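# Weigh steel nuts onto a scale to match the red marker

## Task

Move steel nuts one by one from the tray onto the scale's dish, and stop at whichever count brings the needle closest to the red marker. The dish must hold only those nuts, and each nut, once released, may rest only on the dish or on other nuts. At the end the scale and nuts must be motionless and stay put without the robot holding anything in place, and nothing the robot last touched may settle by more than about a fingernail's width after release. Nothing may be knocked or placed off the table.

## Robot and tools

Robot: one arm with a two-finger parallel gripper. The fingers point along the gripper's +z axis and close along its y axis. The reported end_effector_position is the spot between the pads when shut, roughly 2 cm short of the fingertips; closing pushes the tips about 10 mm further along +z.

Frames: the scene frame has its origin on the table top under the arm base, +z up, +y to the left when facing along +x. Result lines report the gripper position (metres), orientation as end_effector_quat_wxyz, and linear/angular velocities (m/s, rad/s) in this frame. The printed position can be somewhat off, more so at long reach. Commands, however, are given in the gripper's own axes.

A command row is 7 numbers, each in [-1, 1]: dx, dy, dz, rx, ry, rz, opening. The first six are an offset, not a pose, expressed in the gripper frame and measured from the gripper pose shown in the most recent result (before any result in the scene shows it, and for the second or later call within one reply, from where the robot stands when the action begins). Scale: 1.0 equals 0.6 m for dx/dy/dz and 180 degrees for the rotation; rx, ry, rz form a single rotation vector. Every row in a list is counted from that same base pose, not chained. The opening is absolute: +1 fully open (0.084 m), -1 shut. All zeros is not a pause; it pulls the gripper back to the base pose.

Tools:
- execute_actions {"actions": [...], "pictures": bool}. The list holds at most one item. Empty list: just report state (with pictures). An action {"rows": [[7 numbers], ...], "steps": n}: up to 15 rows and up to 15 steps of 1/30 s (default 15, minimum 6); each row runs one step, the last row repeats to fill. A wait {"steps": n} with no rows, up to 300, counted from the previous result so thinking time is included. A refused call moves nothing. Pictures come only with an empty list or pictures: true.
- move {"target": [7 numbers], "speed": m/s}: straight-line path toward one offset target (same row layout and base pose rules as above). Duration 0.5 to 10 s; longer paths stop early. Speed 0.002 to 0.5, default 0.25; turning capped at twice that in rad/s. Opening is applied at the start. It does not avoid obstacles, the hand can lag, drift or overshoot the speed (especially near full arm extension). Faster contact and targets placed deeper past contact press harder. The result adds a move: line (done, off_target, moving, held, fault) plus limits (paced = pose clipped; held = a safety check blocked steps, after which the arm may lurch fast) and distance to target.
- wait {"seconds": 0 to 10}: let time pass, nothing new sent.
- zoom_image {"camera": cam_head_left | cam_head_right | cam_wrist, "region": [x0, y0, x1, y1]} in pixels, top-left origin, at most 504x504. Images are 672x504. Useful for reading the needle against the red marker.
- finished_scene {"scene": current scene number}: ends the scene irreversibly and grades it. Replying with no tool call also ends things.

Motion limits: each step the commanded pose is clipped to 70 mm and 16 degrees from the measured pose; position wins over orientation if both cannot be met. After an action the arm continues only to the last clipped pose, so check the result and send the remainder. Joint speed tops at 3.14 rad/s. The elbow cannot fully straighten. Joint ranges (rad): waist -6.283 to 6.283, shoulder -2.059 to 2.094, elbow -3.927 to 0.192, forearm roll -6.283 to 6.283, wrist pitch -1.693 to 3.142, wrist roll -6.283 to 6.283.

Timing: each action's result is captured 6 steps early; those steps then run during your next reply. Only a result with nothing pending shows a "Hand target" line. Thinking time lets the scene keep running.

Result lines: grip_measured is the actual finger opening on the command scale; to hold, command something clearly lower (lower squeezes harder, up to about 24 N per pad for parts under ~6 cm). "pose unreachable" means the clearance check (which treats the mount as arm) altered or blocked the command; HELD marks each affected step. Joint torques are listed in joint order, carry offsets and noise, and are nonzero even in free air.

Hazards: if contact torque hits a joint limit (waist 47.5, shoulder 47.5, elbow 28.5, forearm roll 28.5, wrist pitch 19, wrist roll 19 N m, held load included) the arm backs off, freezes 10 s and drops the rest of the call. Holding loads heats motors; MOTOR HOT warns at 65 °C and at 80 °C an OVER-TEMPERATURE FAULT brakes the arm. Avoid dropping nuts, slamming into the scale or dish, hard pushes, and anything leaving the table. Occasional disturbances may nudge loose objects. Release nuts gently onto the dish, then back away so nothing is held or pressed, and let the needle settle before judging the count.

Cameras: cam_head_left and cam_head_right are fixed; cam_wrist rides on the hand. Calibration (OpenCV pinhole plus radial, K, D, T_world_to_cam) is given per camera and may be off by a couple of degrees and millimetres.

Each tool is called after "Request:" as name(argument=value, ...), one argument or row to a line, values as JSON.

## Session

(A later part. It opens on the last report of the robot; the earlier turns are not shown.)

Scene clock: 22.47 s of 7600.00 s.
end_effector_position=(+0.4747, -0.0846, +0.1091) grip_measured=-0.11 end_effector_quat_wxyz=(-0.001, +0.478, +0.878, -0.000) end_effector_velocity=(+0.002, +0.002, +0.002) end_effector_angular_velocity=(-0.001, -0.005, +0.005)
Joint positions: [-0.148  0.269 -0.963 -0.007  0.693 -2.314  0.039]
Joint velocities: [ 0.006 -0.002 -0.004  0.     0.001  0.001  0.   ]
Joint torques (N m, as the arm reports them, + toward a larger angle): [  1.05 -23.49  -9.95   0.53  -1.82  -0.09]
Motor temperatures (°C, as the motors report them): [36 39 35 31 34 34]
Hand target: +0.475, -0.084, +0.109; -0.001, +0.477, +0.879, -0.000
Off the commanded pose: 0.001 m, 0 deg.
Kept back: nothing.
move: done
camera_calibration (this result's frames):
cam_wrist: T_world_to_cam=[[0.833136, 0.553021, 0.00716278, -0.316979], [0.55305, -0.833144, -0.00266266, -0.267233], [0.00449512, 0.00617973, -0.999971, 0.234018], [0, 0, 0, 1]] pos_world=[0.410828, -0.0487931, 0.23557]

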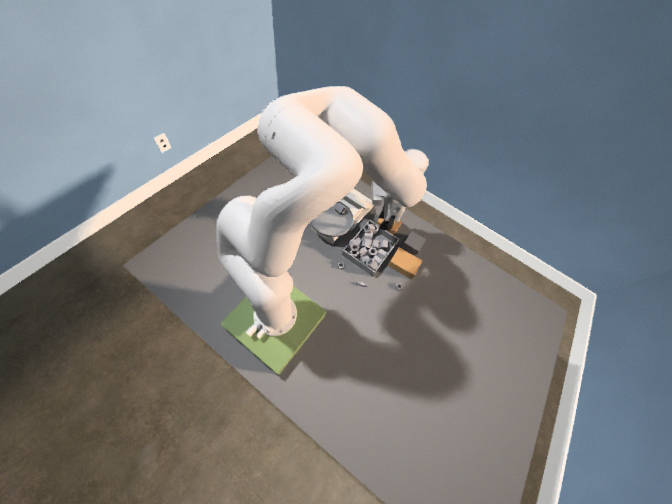

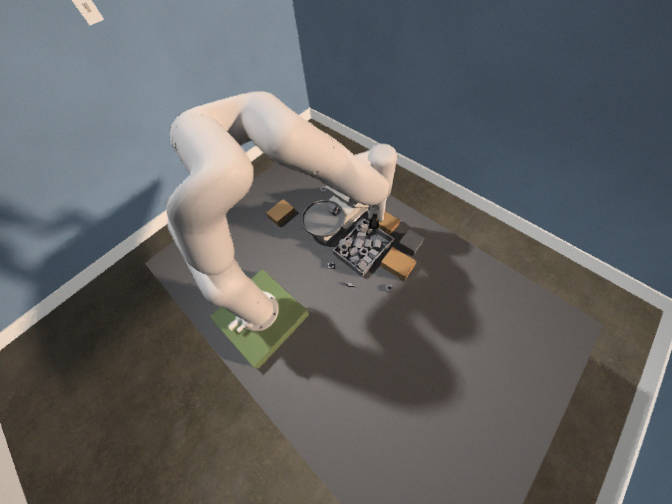

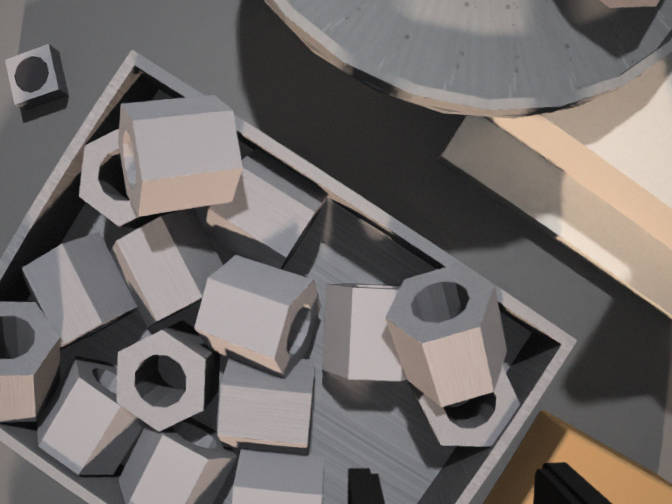

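Request:
move(
  target=[0.112,-0.070,0.012,0.1664,-0.0116,-0.0434,-0.1],
  speed=0.4,
)

Scene clock: 24.90 s of 7600.00 s.
end_effector_position=(+0.4034, -0.0514, +0.1024) grip_measured=-0.11 end_effector_quat_wxyz=(-0.108, +0.401, +0.879, -0.235) end_effector_velocity=(-0.002, +0.001, -0.001) end_effector_angular_velocity=(-0.005, +0.012, +0.002)
Joint positions: [ 0.07   0.356 -1.069 -0.35   1.161 -2.025  0.039]
Joint velocities: [ 0.005  0.007 -0.004 -0.001  0.01   0.002 -0.   ]
Joint torques (N m, as the arm reports them, + toward a larger angle): [  0.92 -23.98  -9.32   0.24  -0.29  -0.17]
Motor temperatures (°C, as the motors report them): [36 39 35 31 34 34]
Hand target: +0.403, -0.051, +0.102; -0.109, +0.401, +0.879, -0.236
Off the commanded pose: 0.001 m, 0 deg.
Kept back: nothing.
move: done
camera_calibration (this result's frames):
cam_wrist: T_world_to_cam=[[0.650038, 0.578442, -0.492804, -0.14953], [0.661261, -0.75011, -0.00821929, -0.238958], [-0.374412, -0.320529, -0.870102, 0.350134], [0, 0, 0, 1]] pos_world=[0.386308, 0.0194778, 0.228999]

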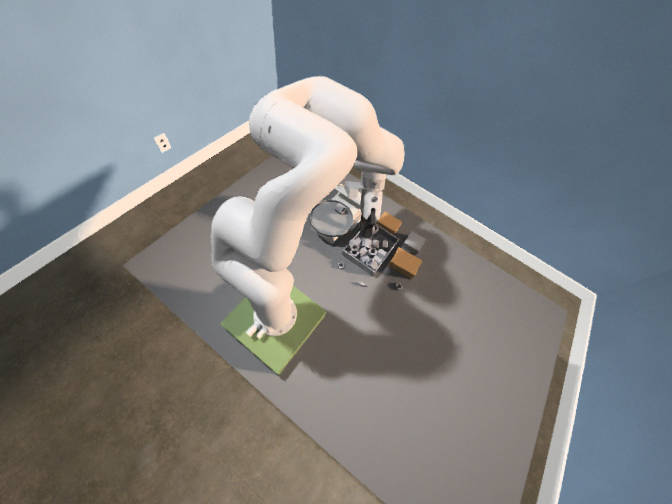

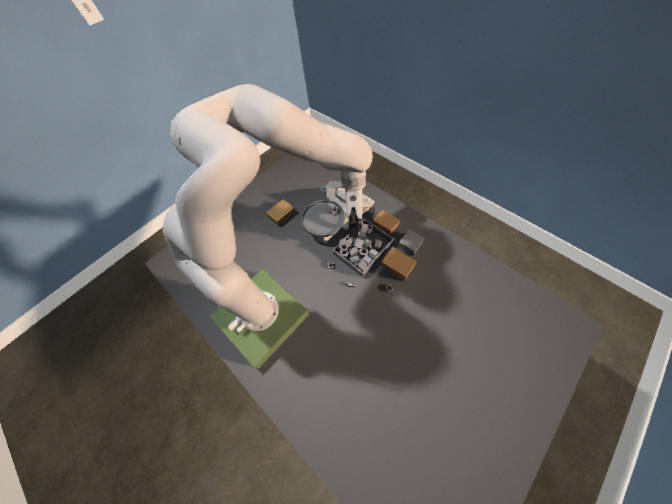

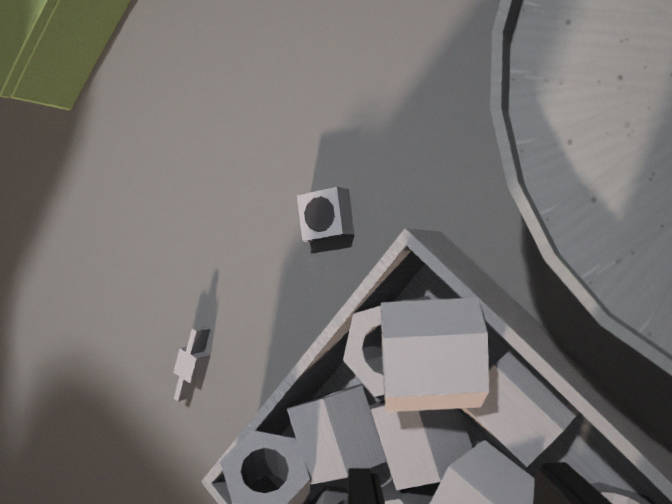

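Request:
move(
  target=[0.045,-0.006,0.03,-0.033,0,-0.015,-0.14],
  speed=0.12,
)

Scene clock: 26.37 s of 7600.00 s.
end_effector_position=(+0.3769, -0.0388, +0.0887) grip_measured=-0.15 end_effector_quat_wxyz=(-0.093, +0.386, +0.899, -0.187) end_effector_velocity=(-0.001, +0.002, -0.000) end_effector_angular_velocity=(+0.008, -0.010, +0.003)
Joint positions: [ 0.062  0.248 -0.877 -0.314  0.989 -2.072  0.037]
Joint velocities: [-0.    -0.011  0.016  0.004 -0.017 -0.004  0.   ]
Joint torques (N m, as the arm reports them, + toward a larger angle): [  0.78 -21.79  -9.27   0.3   -0.82  -0.02]
Motor temperatures (°C, as the motors report them): [36 39 35 31 34 34]
Hand target: +0.377, -0.039, +0.089; -0.093, +0.386, +0.899, -0.187
Off the commanded pose: 0.000 m, 0 deg.
Kept back: nothing.
move: done
camera_calibration (this result's frames):
cam_wrist: T_world_to_cam=[[0.653275, 0.642892, -0.399902, -0.153285], [0.692274, -0.721079, -0.0283338, -0.220865], [-0.306576, -0.258332, -0.91612, 0.313262], [0, 0, 0, 1]] pos_world=[0.349075, 0.0202106, 0.219428]

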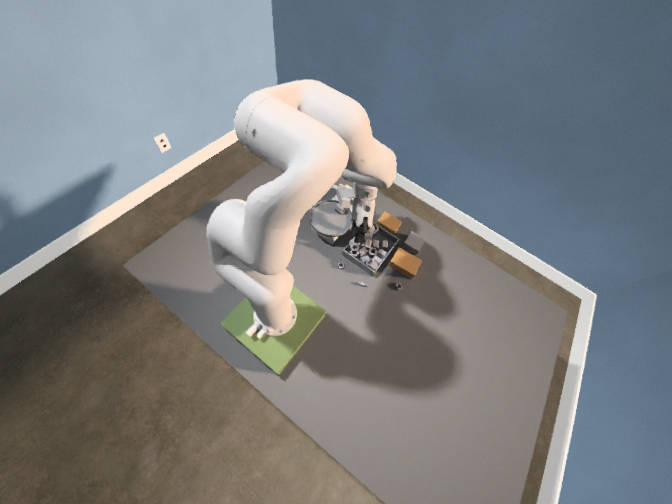

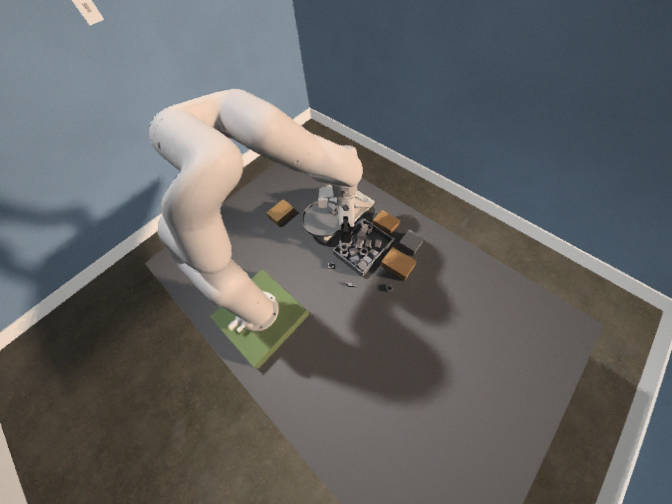

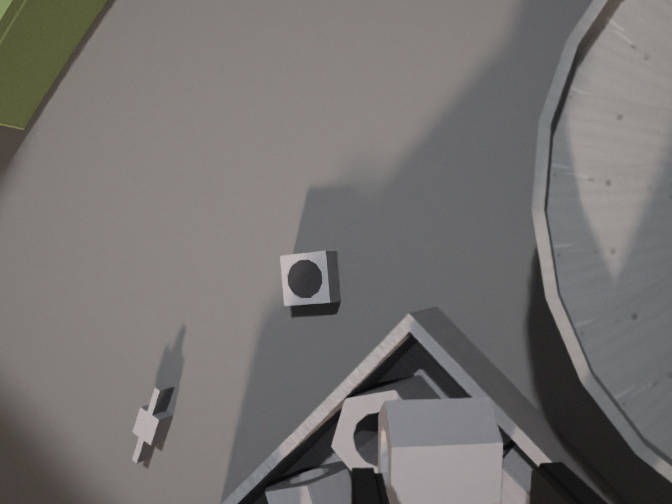

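Request:
move(
  target=[0,-0.0025,0.031,0,0,0,-0.14],
  speed=0.04,
)

Scene clock: 27.40 s of 7600.00 s.
end_effector_position=(+0.3702, -0.0445, +0.0726) grip_measured=-0.15 end_effector_quat_wxyz=(-0.093, +0.386, +0.899, -0.187) end_effector_velocity=(-0.000, -0.001, -0.002) end_effector_angular_velocity=(-0.001, -0.001, +0.002)
Joint positions: [ 0.046  0.27  -0.847 -0.333  0.936 -2.063  0.037]
Joint velocities: [-0.001  0.003  0.002 -0.004 -0.007  0.001 -0.   ]
Joint torques (N m, as the arm reports them, + toward a larger angle): [  0.55 -21.06  -8.56   0.2   -0.72  -0.08]
Motor temperatures (°C, as the motors report them): [36 39 35 31 34 34]
Hand target: +0.370, -0.045, +0.072; -0.093, +0.386, +0.899, -0.187
Off the commanded pose: 0.000 m, 0 deg.
Kept back: nothing.
move: done
camera_calibration (this result's frames):
cam_wrist: T_world_to_cam=[[0.653298, 0.643018, -0.399661, -0.151756], [0.692338, -0.721017, -0.0283327, -0.220875], [-0.306381, -0.258191, -0.916225, 0.294904], [0, 0, 0, 1]] pos_world=[0.342415, 0.0144691, 0.203289]

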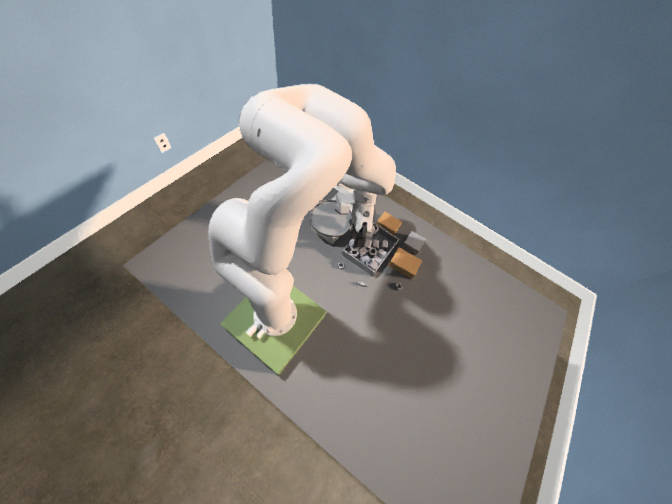

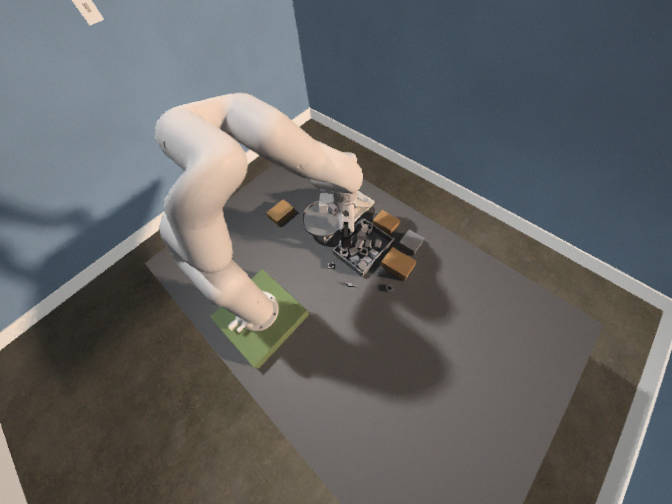

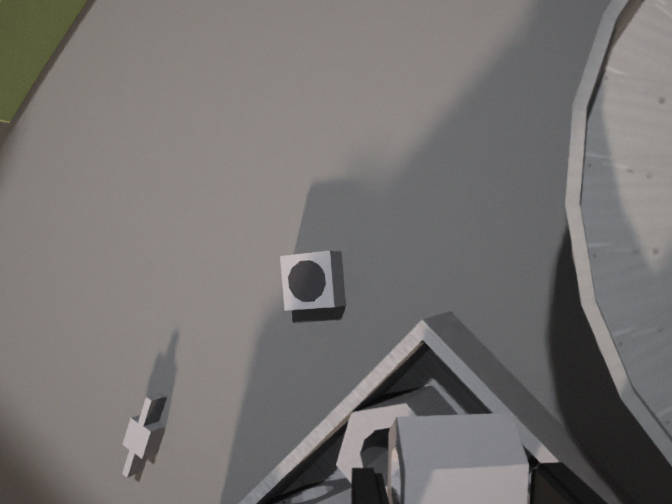

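Request:
execute_actions(
  actions=[
    {"rows":[[0,0,0.002,0,0,0,-0.14],[0,0,0.004,0,0,0,-0.14],[0,0,0.005,0,0,0,-0.14],[0,0,0.005,0,0,0,-0.2],[0,0,0.005,0,0,0,-0.26],[0,0,0.005,0,0,0,-0.33],[0,0,0.005,0,0,0,-0.45],[0,0,0.005,0,0,0,-0.6],[0,0,0.005,0,0,0,-0.7]],"steps":13},
  ],
)

Request:
move(
  target=[0,-0.04,-0.09,-0.133,0,0,-0.7],
  speed=0.2,
)

Scene clock: 27.90 s of 7600.00 s.
end_effector_position=(+0.3694, -0.0452, +0.0703) grip_measured=-0.33 end_effector_quat_wxyz=(-0.093, +0.386, +0.899, -0.187) end_effector_velocity=(-0.001, -0.002, -0.007) end_effector_angular_velocity=(-0.000, -0.002, +0.003)
Joint positions: [ 0.044  0.273 -0.844 -0.336  0.93  -2.062  0.029]
Joint velocities: [-0.005  0.012  0.008 -0.009 -0.022  0.004 -0.071]
Joint torques (N m, as the arm reports them, + toward a larger angle): [  0.78 -21.89  -8.55   0.48  -0.68  -0.13]
Motor temperatures (°C, as the motors report them): [36 39 35 31 34 34]
Steps of this call (steps 1 to 8: nothing new was sent; steps 9 to 15: the first 7 steps of this action). Readings (end_effector_position):
9: (+0.3701, -0.0446, +0.0723)
10: (+0.3701, -0.0446, +0.0722)
12: (+0.3700, -0.0449, +0.0715)
15: the state above

Scene clock: 29.63 s of 7600.00 s.
end_effector_position=(+0.3702, -0.0459, +0.1286) grip_measured=-0.34 end_effector_quat_wxyz=(-0.010, +0.397, +0.918, +0.003) end_effector_velocity=(+0.000, +0.000, +0.002) end_effector_angular_velocity=(+0.012, -0.008, +0.001)
Joint positions: [-0.098 -0.088 -0.578  0.01   0.682 -2.459  0.029]
Joint velocities: [-0.004 -0.008  0.003  0.02  -0.002 -0.021 -0.   ]
Joint torques (N m, as the arm reports them, + toward a larger angle): [  0.62 -16.21  -9.87   0.11  -1.93  -0.2 ]
Motor temperatures (°C, as the motors report them): [36 39 35 31 34 34]
Hand target: +0.370, -0.046, +0.129; -0.010, +0.397, +0.918, +0.004
Off your previous action's commanded pose: 0.000 m, 0 deg at its last step (step 6 of this call).
Off the commanded pose: 0.001 m, 0 deg.
Kept back: nothing.
move: done
camera_calibration (this result's frames):
cam_wrist: T_world_to_cam=[[0.720214, 0.693729, 0.00557955, -0.203007], [0.693649, -0.719946, -0.0229868, -0.221386], [-0.0119297, 0.0204257, -0.99972, 0.260434], [0, 0, 0, 1]] pos_world=[0.30288, -0.0238732, 0.256405]

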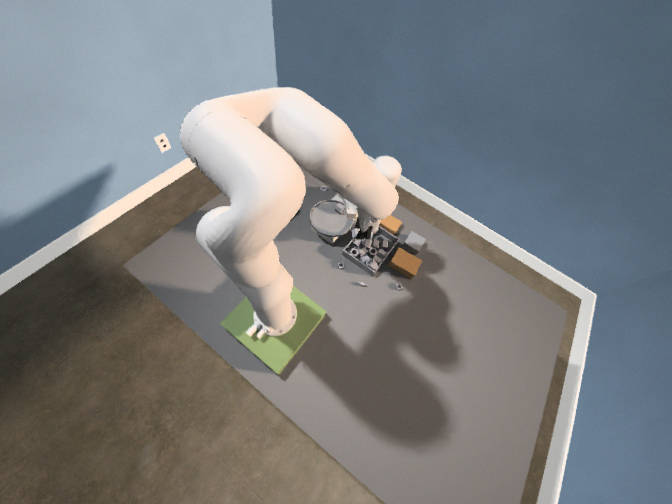

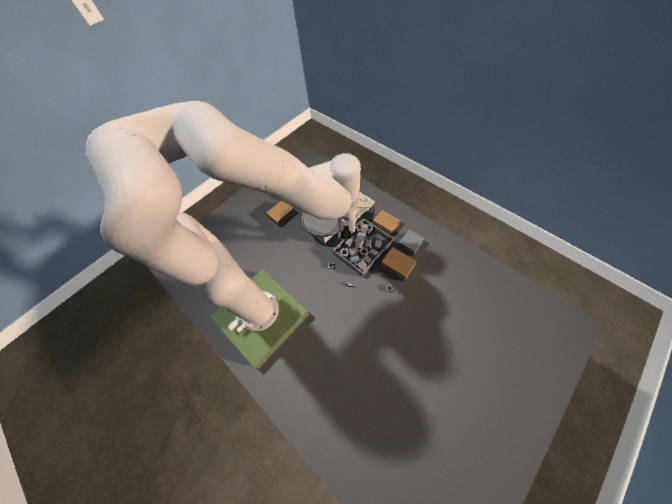

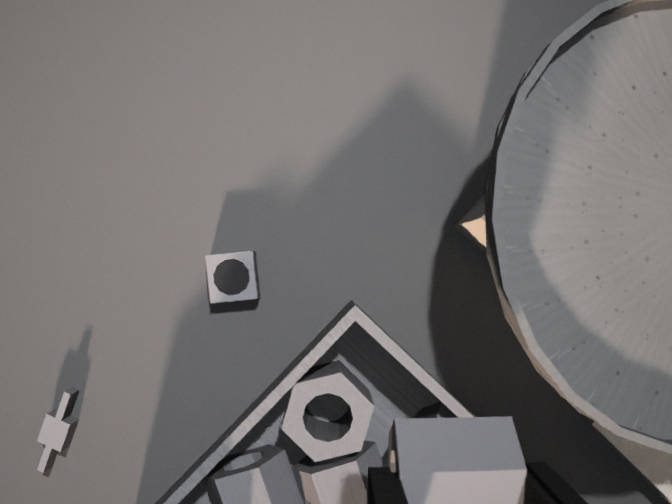

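Request:
move(
  target=[0.176,0.116,0.008,0.002,-0.0065,-0.26,-0.7],
  speed=0.4,
)

Request:
move(
  target=[0,0,0.037,0,0,0,-0.7],
  speed=0.05,
)

Scene clock: 31.73 s of 7600.00 s.
end_effector_position=(+0.3490, +0.0782, +0.1260) grip_measured=-0.34 end_effector_quat_wxyz=(-0.000, +0.000, +1.000, -0.000) end_effector_velocity=(+0.000, +0.002, +0.001) end_effector_angular_velocity=(+0.002, -0.001, +0.012)
Joint positions: [ 0.251 -0.138 -0.507 -0.011  0.646 -2.909  0.029]
Joint velocities: [ 0.005 -0.001 -0.001  0.002  0.001 -0.009  0.   ]
Joint torques (N m, as the arm reports them, + toward a larger angle): [  0.46 -15.19 -10.01   0.45  -1.96  -0.02]
Motor temperatures (°C, as the motors report them): [36 39 35 31 34 34]
Hand target: +0.349, +0.078, +0.126; -0.000, -0.001, +1.000, -0.000
Off the commanded pose: 0.001 m, 0 deg.
Kept back: nothing.
move: done
camera_calibration (this result's frames):
cam_wrist: T_world_to_cam=[[-0.0115357, 0.999908, 0.0072053, -0.0425824], [0.999931, 0.0115498, -0.00191676, -0.284137], [-0.0019998, 0.0071827, -0.999972, 0.252602], [0, 0, 0, 1]] pos_world=[0.284132, 0.0440458, 0.252357]

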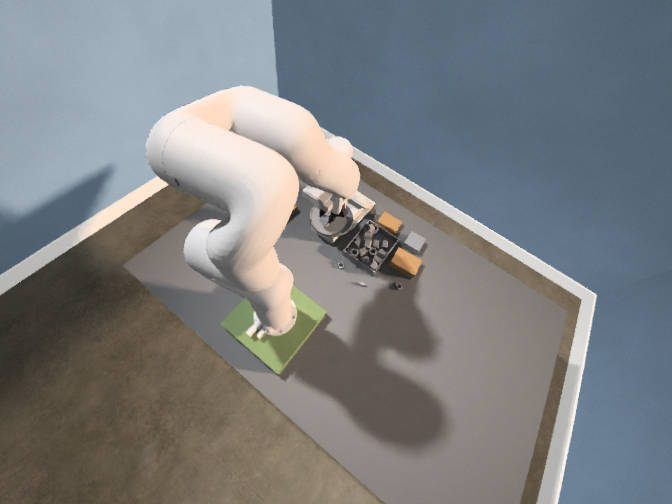

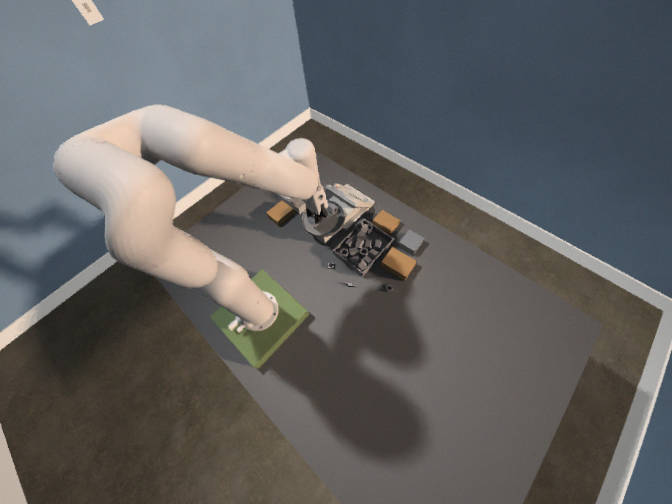

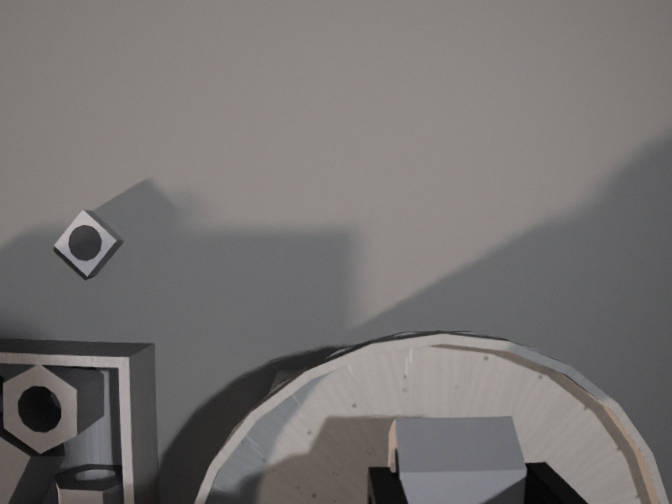

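Scene clock: 32.57 s of 7600.00 s.
end_effector_position=(+0.3491, +0.0783, +0.1041) grip_measured=-0.34 end_effector_quat_wxyz=(-0.000, -0.000, +1.000, -0.000) end_effector_velocity=(+0.000, +0.000, -0.002) end_effector_angular_velocity=(+0.000, +0.000, +0.001)
Joint positions: [ 0.25  -0.073 -0.493 -0.012  0.566 -2.908  0.029]
Joint velocities: [ 0.001  0.007 -0.001  0.001 -0.006 -0.001 -0.   ]
Joint torques (N m, as the arm reports them, + toward a larger angle): [  1.   -16.04  -9.13   0.44  -1.9   -0.02]
Motor temperatures (°C, as the motors report them): [36 39 35 31 34 34]
Hand target: +0.349, +0.078, +0.104; -0.000, -0.000, +1.000, -0.000
Off the commanded pose: 0.000 m, 0 deg.
Kept back: nothing.
move: done
camera_calibration (this result's frames):
cam_wrist: T_world_to_cam=[[-0.0116353, 0.999905, 0.00741291, -0.0424828], [0.999931, 0.0116477, -0.00163365, -0.284292], [-0.00171984, 0.00739339, -0.999971, 0.230594], [0, 0, 0, 1]] pos_world=[0.284175, 0.0440853, 0.230438]

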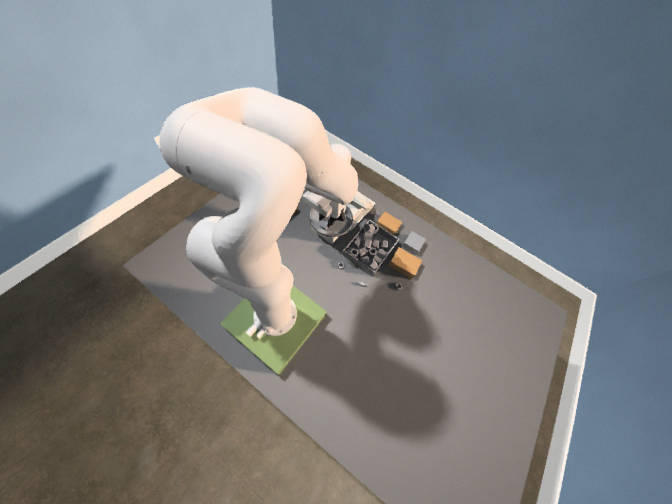

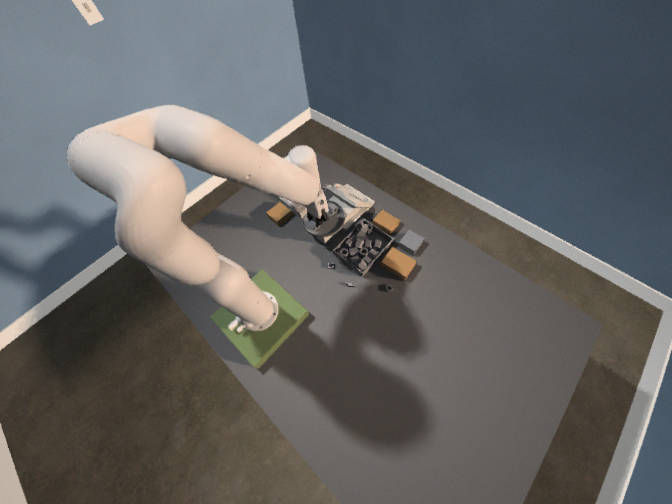

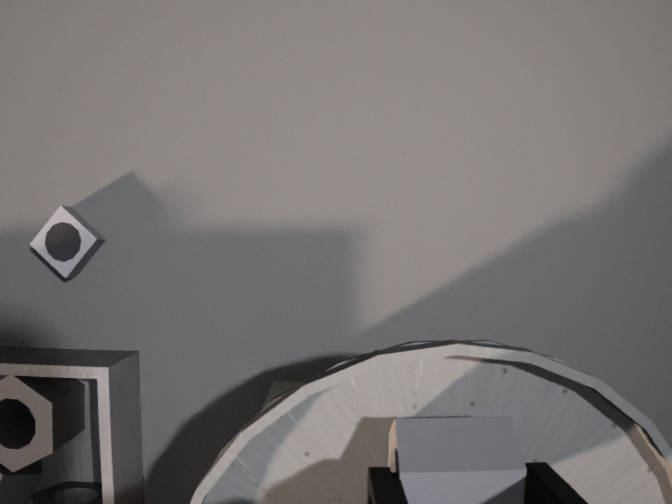

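Request:
execute_actions(
  actions=[],
)

Scene clock: 33.27 s of 7600.00 s.
end_effector_position=(+0.3490, +0.0782, +0.1038) grip_measured=-0.34 end_effector_quat_wxyz=(-0.000, -0.000, +1.000, -0.000) end_effector_velocity=(-0.000, -0.000, -0.000) end_effector_angular_velocity=(-0.000, +0.000, +0.002)
Joint positions: [ 0.25  -0.072 -0.493 -0.012  0.566 -2.908  0.029]
Joint velocities: [ 0.     0.001  0.    -0.001 -0.001 -0.001 -0.   ]
Joint torques (N m, as the arm reports them, + toward a larger angle): [  0.55 -15.78  -9.25   0.4   -2.03   0.03]
Motor temperatures (°C, as the motors report them): [36 39 35 31 34 34]
Hand target: +0.349, +0.078, +0.104; -0.000, -0.000, +1.000, -0.000
Off the commanded pose: 0.000 m, 0 deg.
Kept back: nothing.
Steps of this call (steps 1 to 21: nothing new was sent). Readings (end_effector_position):
1: (+0.3491, +0.0783, +0.1040)
2: (+0.3491, +0.0783, +0.1040)
4: (+0.3490, +0.0783, +0.1039)
8: (+0.3490, +0.0782, +0.1039)
21: the state above
camera_calibration (this result's frames):
cam_wrist: T_world_to_cam=[[-0.0116327, 0.999905, 0.00734654, -0.0424542], [0.99993, 0.0116473, -0.00194096, -0.284162], [-0.00202634, 0.00732345, -0.999971, 0.230431], [0, 0, 0, 1]] pos_world=[0.284116, 0.0440724, 0.230185]

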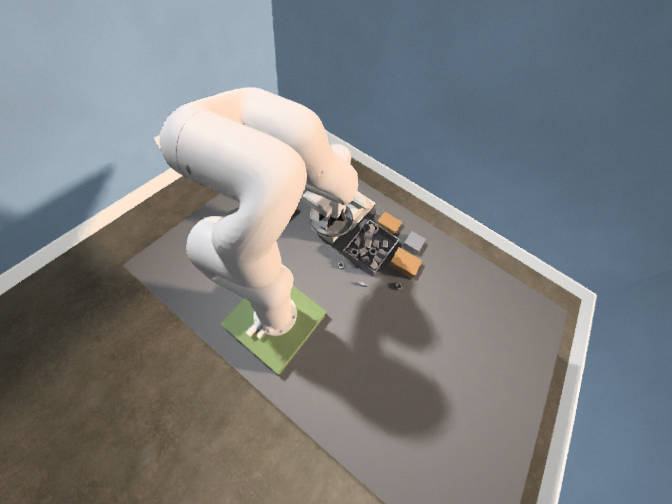

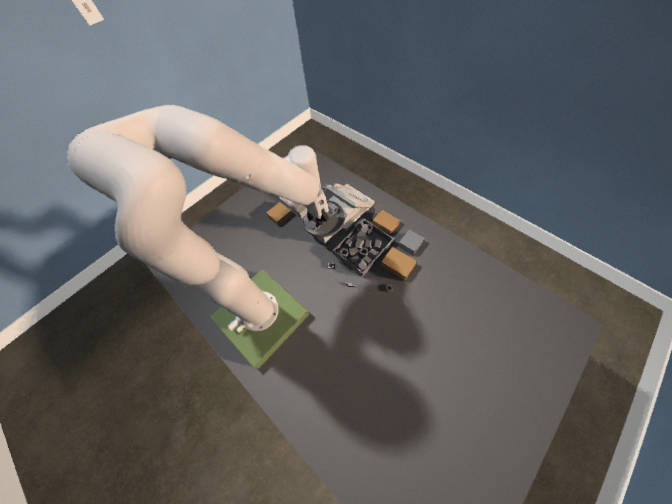

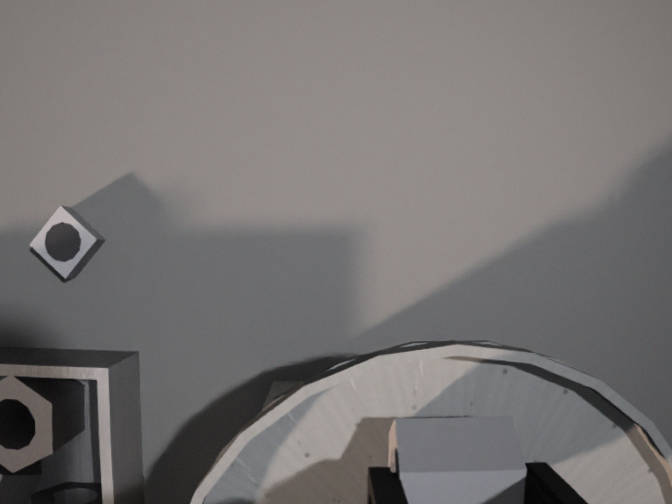

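Request:
execute_actions(
  actions=[
    {"rows": [[0.002,0,0,0,0,0,-0.7],[0.004,0,0,0,0,0,-0.7],[0.006,0,0.001,0,0,0,-0.7],[0.007,0,0.002,0,0,0,-0.7],[0.007,0,0.003,0,0,0,-0.7],[0.007,0,0.0038,0,0,0,-0.7]], "steps": 15},
  ],
)

Request:
execute_actions(
  actions=[
    {"steps": 8},
  ],
)

Scene clock: 33.70 s of 7600.00 s.
end_effector_position=(+0.3456, +0.0783, +0.1024) grip_measured=-0.34 end_effector_quat_wxyz=(+0.000, -0.000, +1.000, -0.000) end_effector_velocity=(-0.001, +0.000, -0.004) end_effector_angular_velocity=(+0.001, -0.011, +0.001)
Joint positions: [ 0.253 -0.079 -0.48  -0.012  0.558 -2.905  0.029]
Joint velocities: [ 0.002  0.002  0.017 -0.003 -0.029  0.004  0.   ]
Joint torques (N m, as the arm reports them, + toward a larger angle): [  0.85 -14.96  -8.93   0.5   -1.63  -0.05]
Motor temperatures (°C, as the motors report them): [36 39 35 31 34 34]
Steps of this call (steps 1 to 4: nothing new was sent; steps 5 to 13: the first 9 steps of this action). Readings (end_effector_position):
5: (+0.3490, +0.0782, +0.1038)
6: (+0.3488, +0.0782, +0.1038)
8: (+0.3478, +0.0783, +0.1038)
12: (+0.3456, +0.0783, +0.1025)
13: the state above

Scene clock: 33.97 s of 7600.00 s.
end_effector_position=(+0.3453, +0.0784, +0.1019) grip_measured=-0.34 end_effector_quat_wxyz=(+0.000, -0.000, +1.000, -0.000) end_effector_velocity=(+0.000, -0.000, -0.000) end_effector_angular_velocity=(+0.000, -0.002, -0.001)
Joint positions: [ 0.253 -0.078 -0.478 -0.012  0.556 -2.905  0.029]
Joint velocities: [-0.     0.     0.    -0.    -0.002  0.001  0.   ]
Joint torques (N m, as the arm reports them, + toward a larger angle): [  1.21 -14.52  -8.4    0.42  -1.5    0.07]
Motor temperatures (°C, as the motors report them): [36 39 35 31 34 34]
Hand target: +0.345, +0.078, +0.102; -0.000, -0.000, +1.000, -0.000
Off the commanded pose: 0.001 m, 0 deg.
Kept back: nothing.
Steps of this call (steps 1 to 6: the last 6 steps of your previous action; steps 7 to 8: nothing new was sent). Readings (end_effector_position):
1: (+0.3455, +0.0783, +0.1023)
2: (+0.3455, +0.0783, +0.1022)
4: (+0.3454, +0.0783, +0.1020)
8: the state above

Contact. Release.

Request:
execute_actions(
  actions=[
    {"rows": [[0,0,0,0,0,0,-0.5],[0,0,0,0,0,0,-0.4],[0,0,0,0,0,0,-0.33],[0,0,0,0,0,0,-0.29],[0,0,0,0,0,0,-0.25],[0,0,0,0,0,0,-0.2],[0,0,0,0,0,0,-0.2],[0,0,0,0,0,0,-0.2],[0,0,0,0,0,0,-0.2],[0,0,-0.004,0,0,0,-0.2],[0,0,-0.01,0,0,0,-0.2],[0,0,-0.02,0,0,0,-0.2],[0,0,-0.03,0,0,0,-0.2],[0,0,-0.04,0,0,0,-0.2],[0,0,-0.045,0,0,0,-0.2]], "steps": 15},
  ],
)

Scene clock: 34.53 s of 7600.00 s.
end_effector_position=(+0.3444, +0.0782, +0.1013) grip_measured=-0.22 end_effector_quat_wxyz=(-0.001, -0.000, +1.000, -0.001) end_effector_velocity=(+0.003, +0.001, +0.002) end_effector_angular_velocity=(+0.001, -0.008, +0.001)
Joint positions: [ 0.253 -0.078 -0.477 -0.012  0.556 -2.905  0.034]
Joint velocities: [ 0.    -0.    -0.006 -0.001 -0.003 -0.     0.009]
Joint torques (N m, as the arm reports them, + toward a larger angle): [  0.9  -15.41  -8.9    0.53  -1.89   0.05]
Motor temperatures (°C, as the motors report them): [36 39 35 31 34 34]
Steps of this call (steps 1 to 8: nothing new was sent; steps 9 to 17: the first 9 steps of this action). Readings (end_effector_position):
9: (+0.3450, +0.0783, +0.1017)
10: (+0.3450, +0.0783, +0.1017)
12: (+0.3450, +0.0783, +0.1017)
16: (+0.3444, +0.0782, +0.1013)
17: the state above

Request:
move(
  target=[-0.2077,-0.2237,-0.1145,0,0,0,-0.2],
  speed=0.3,
)

Scene clock: 36.40 s of 7600.00 s.
end_effector_position=(+0.4683, -0.0561, +0.1697) grip_measured=-0.22 end_effector_quat_wxyz=(-0.001, +0.000, +1.000, -0.000) end_effector_velocity=(+0.002, -0.002, +0.000) end_effector_angular_velocity=(+0.001, +0.003, -0.002)
Joint positions: [-0.089  0.122 -0.967 -0.008  0.845 -3.252  0.035]
Joint velocities: [-0.003  0.008 -0.012  0.001  0.006 -0.002 -0.   ]
Joint torques (N m, as the arm reports them, + toward a larger angle): [  1.16 -21.36 -10.72   0.51  -1.91   0.13]
Motor temperatures (°C, as the motors report them): [36 39 35 31 34 34]
Hand target: +0.469, -0.056, +0.170; -0.001, +0.000, +1.000, -0.000
Off your previous action's commanded pose: 0.018 m, 0 deg at its last step (step 6 of this call).
Off the commanded pose: 0.001 m, 0 deg.
Kept back: nothing.
move: done
camera_calibration (this result's frames):
cam_wrist: T_world_to_cam=[[-0.0115034, 0.999904, 0.00775785, 0.0926283], [0.999928, 0.0115302, -0.00342589, -0.401563], [-0.00351501, 0.00771788, -0.999964, 0.29826], [0, 0, 0, 1]] pos_world=[0.403648, -0.0902912, 0.296155]

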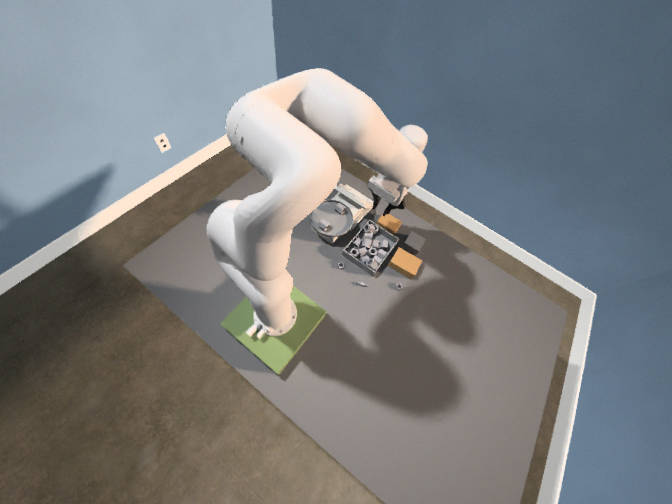

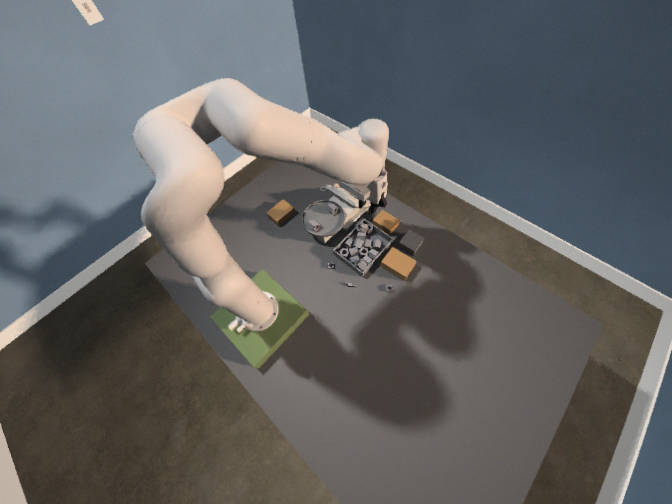

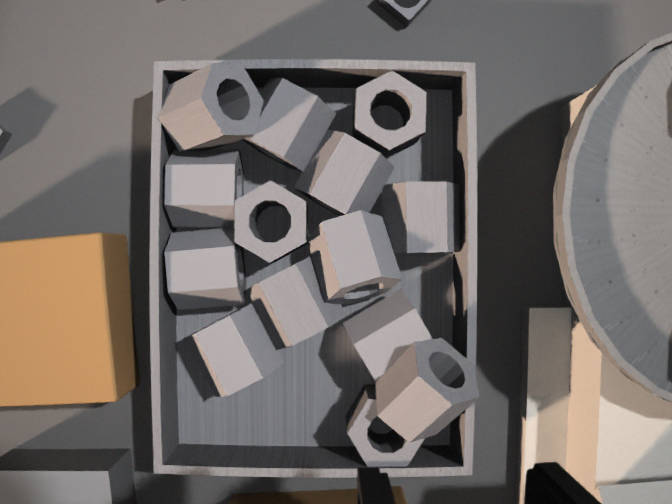

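Request:
zoom_image(
  camera="cam_wrist",
  region=[130, 50, 500, 480],
)

Region (130, 50, 500, 480) of cam_wrist's 672x504 image, scaled by 1.172, with more detail than that image has; it fills the left 434 columns of this view, and the rest is white.

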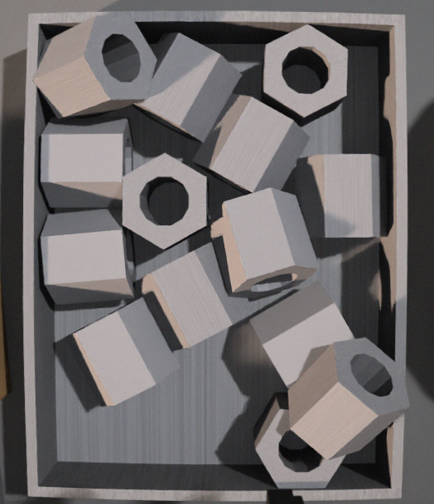

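Request:
zoom_image(
  camera="cam_wrist",
  region=[290, 190, 500, 480],
)

Region (290, 190, 500, 480) of cam_wrist's 672x504 image, scaled by 1.738, with more detail than that image has; it fills the left 365 columns of this view, and the rest is white.

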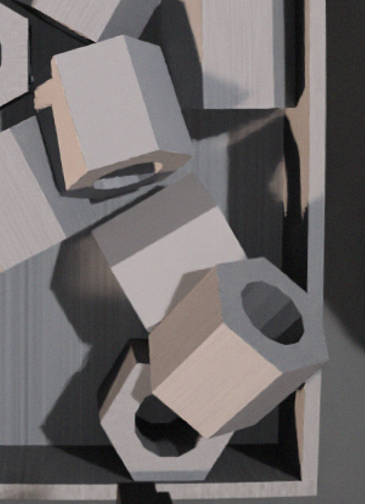

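Request:
move(
  target=[-0.0495,0.010,0.1145,-0.187,0.0872,-0.268,-0.14],
  speed=0.3,
)

Scene clock: 40.63 s of 7600.00 s.
end_effector_position=(+0.4980, -0.0502, +0.1014) grip_measured=-0.15 end_effector_quat_wxyz=(-0.131, -0.401, +0.862, +0.280) end_effector_velocity=(-0.000, +0.000, -0.001) end_effector_angular_velocity=(+0.006, +0.011, +0.009)
Joint positions: [-0.204  0.781 -1.743  0.265  1.535 -4.329  0.037]
Joint velocities: [ 0.     0.016 -0.023 -0.002  0.02  -0.004 -0.   ]
Joint torques (N m, as the arm reports them, + toward a larger angle): [  1.23 -31.28 -10.08   0.65  -0.16   0.01]
Motor temperatures (°C, as the motors report them): [36 39 36 31 34 34]
Hand target: +0.498, -0.050, +0.101; -0.131, -0.401, +0.862, +0.281
Off the commanded pose: 0.000 m, 0 deg.
Kept back: nothing.
move: done
camera_calibration (this result's frames):
cam_wrist: T_world_to_cam=[[-0.621951, 0.509631, 0.59452, 0.307532], [0.636825, 0.77099, 0.0053035, -0.213457], [-0.455666, 0.381904, -0.804063, 0.454098], [0, 0, 0, 1]] pos_world=[0.534121, -0.165576, 0.183422]

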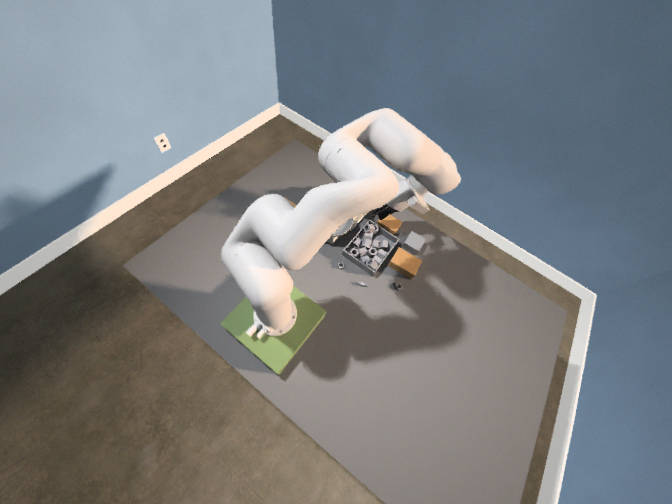

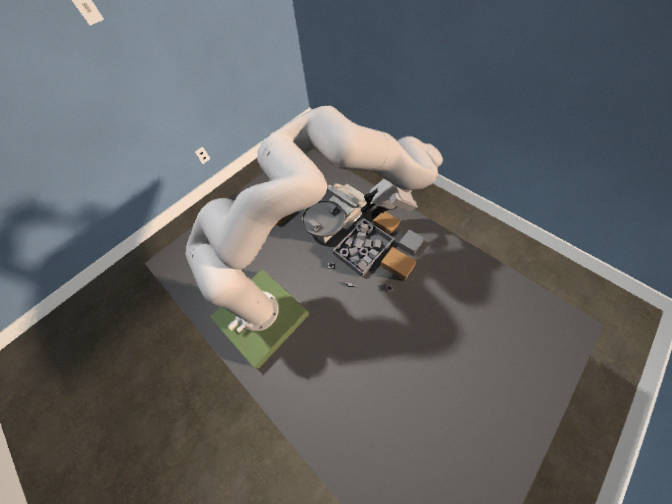

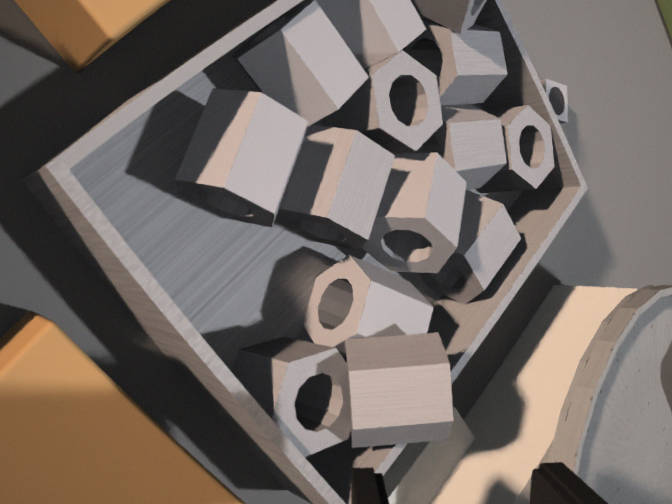

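Request:
execute_actions(
  actions=[
    {"rows": [[0.003,-0.002,0.003,0,0,-0.003,-0.14],[0.008,-0.004,0.008,0,0,-0.006,-0.14],[0.014,-0.007,0.014,0,0,-0.01,-0.14],[0.02,-0.01,0.02,0,0,-0.014,-0.14],[0.026,-0.012,0.026,0,0,-0.017,-0.14],[0.032,-0.014,0.032,0,0,-0.02,-0.14],[0.036,-0.0155,0.038,0,0,-0.022,-0.14],[0.0395,-0.016,0.044,0,0,-0.022,-0.14],[0.0395,-0.016,0.049,0,0,-0.022,-0.14],[0.0395,-0.016,0.053,0,0,-0.022,-0.14],[0.0395,-0.016,0.055,0,0,-0.022,-0.14]], "steps": 15},
  ],
)

Request:
wait(
  seconds=0.2,
)

Scene clock: 41.77 s of 7600.00 s.
end_effector_position=(+0.4848, -0.0592, +0.0847) grip_measured=-0.15 end_effector_quat_wxyz=(-0.126, -0.422, +0.852, +0.285) end_effector_velocity=(-0.088, -0.040, -0.102) end_effector_angular_velocity=(+0.097, -0.032, +0.152)
Joint positions: [-0.221  0.774 -1.68   0.256  1.489 -4.406  0.037]
Joint velocities: [-0.09  -0.051  0.414 -0.041 -0.294 -0.339 -0.   ]
Joint torques (N m, as the arm reports them, + toward a larger angle): [  1.67 -31.83  -9.78   0.79  -0.09   0.25]
Motor temperatures (°C, as the motors report them): [36 39 36 31 34 34]
Steps of this call (steps 1 to 25: nothing new was sent; steps 26 to 34: the first 9 steps of this action). Readings (end_effector_position):
26: (+0.4979, -0.0502, +0.1011)
27: (+0.4978, -0.0504, +0.1008)
29: (+0.4966, -0.0517, +0.0990)
33: (+0.4878, -0.0577, +0.0881)
34: the state above

Scene clock: 42.17 s of 7600.00 s.
end_effector_position=(+0.4742, -0.0607, +0.0696) grip_measured=-0.15 end_effector_quat_wxyz=(-0.121, -0.431, +0.848, +0.284) end_effector_velocity=(-0.001, -0.000, -0.003) end_effector_angular_velocity=(-0.000, -0.006, +0.002)
Joint positions: [-0.227  0.762 -1.612  0.255  1.432 -4.445  0.037]
Joint velocities: [ 0.    -0.003  0.013  0.    -0.014 -0.006 -0.   ]
Joint torques (N m, as the arm reports them, + toward a larger angle): [  0.84 -30.61  -9.53   0.76   0.21  -0.02]
Motor temperatures (°C, as the motors report them): [36 39 36 31 34 34]
Hand target: +0.474, -0.061, +0.069; -0.121, -0.430, +0.848, +0.285
Off the commanded pose: 0.001 m, 0 deg.
Kept back: nothing.
Steps of this call (steps 1 to 6: the last 6 steps of your previous action; steps 7 to 12: nothing new was sent). Readings (end_effector_position):
1: (+0.4820, -0.0603, +0.0813)
2: (+0.4795, -0.0609, +0.0782)
4: (+0.4760, -0.0609, +0.0734)
8: (+0.4742, -0.0606, +0.0700)
12: the state above
camera_calibration (this result's frames):
cam_wrist: T_world_to_cam=[[-0.664739, 0.45507, 0.592481, 0.3341], [0.591896, 0.8047, 0.0460132, -0.169544], [-0.45583, 0.381274, -0.804269, 0.421802], [0, 0, 0, 1]] pos_world=[0.514712, -0.176429, 0.149096]

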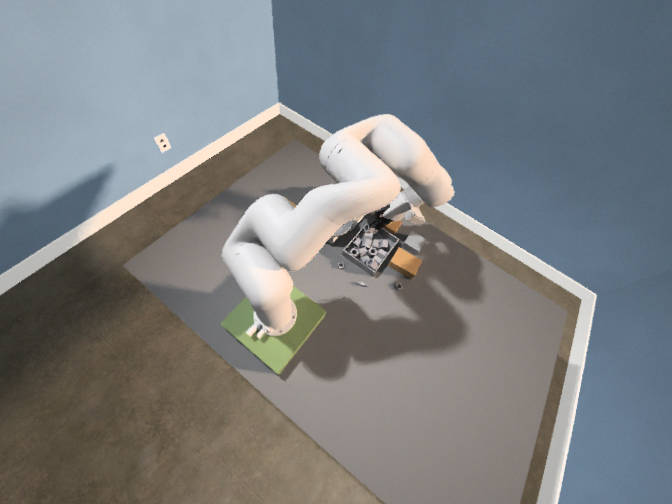

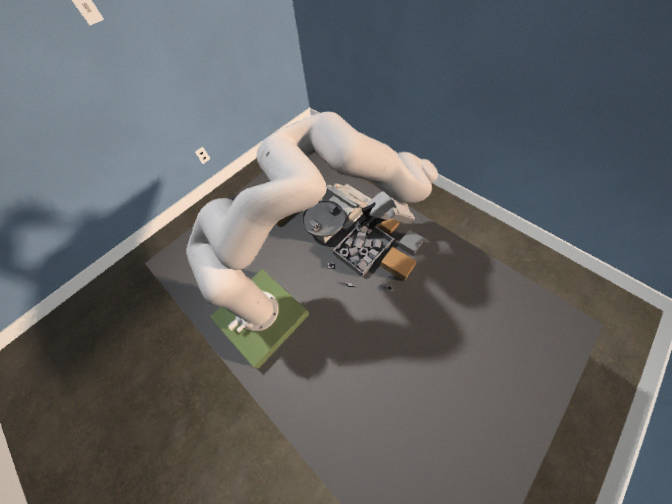

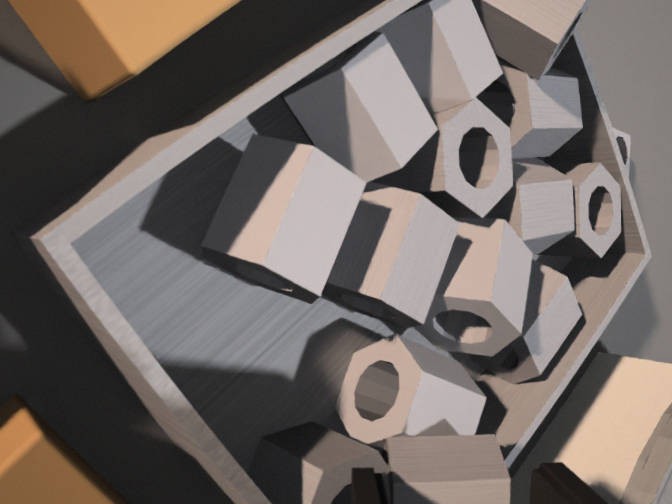

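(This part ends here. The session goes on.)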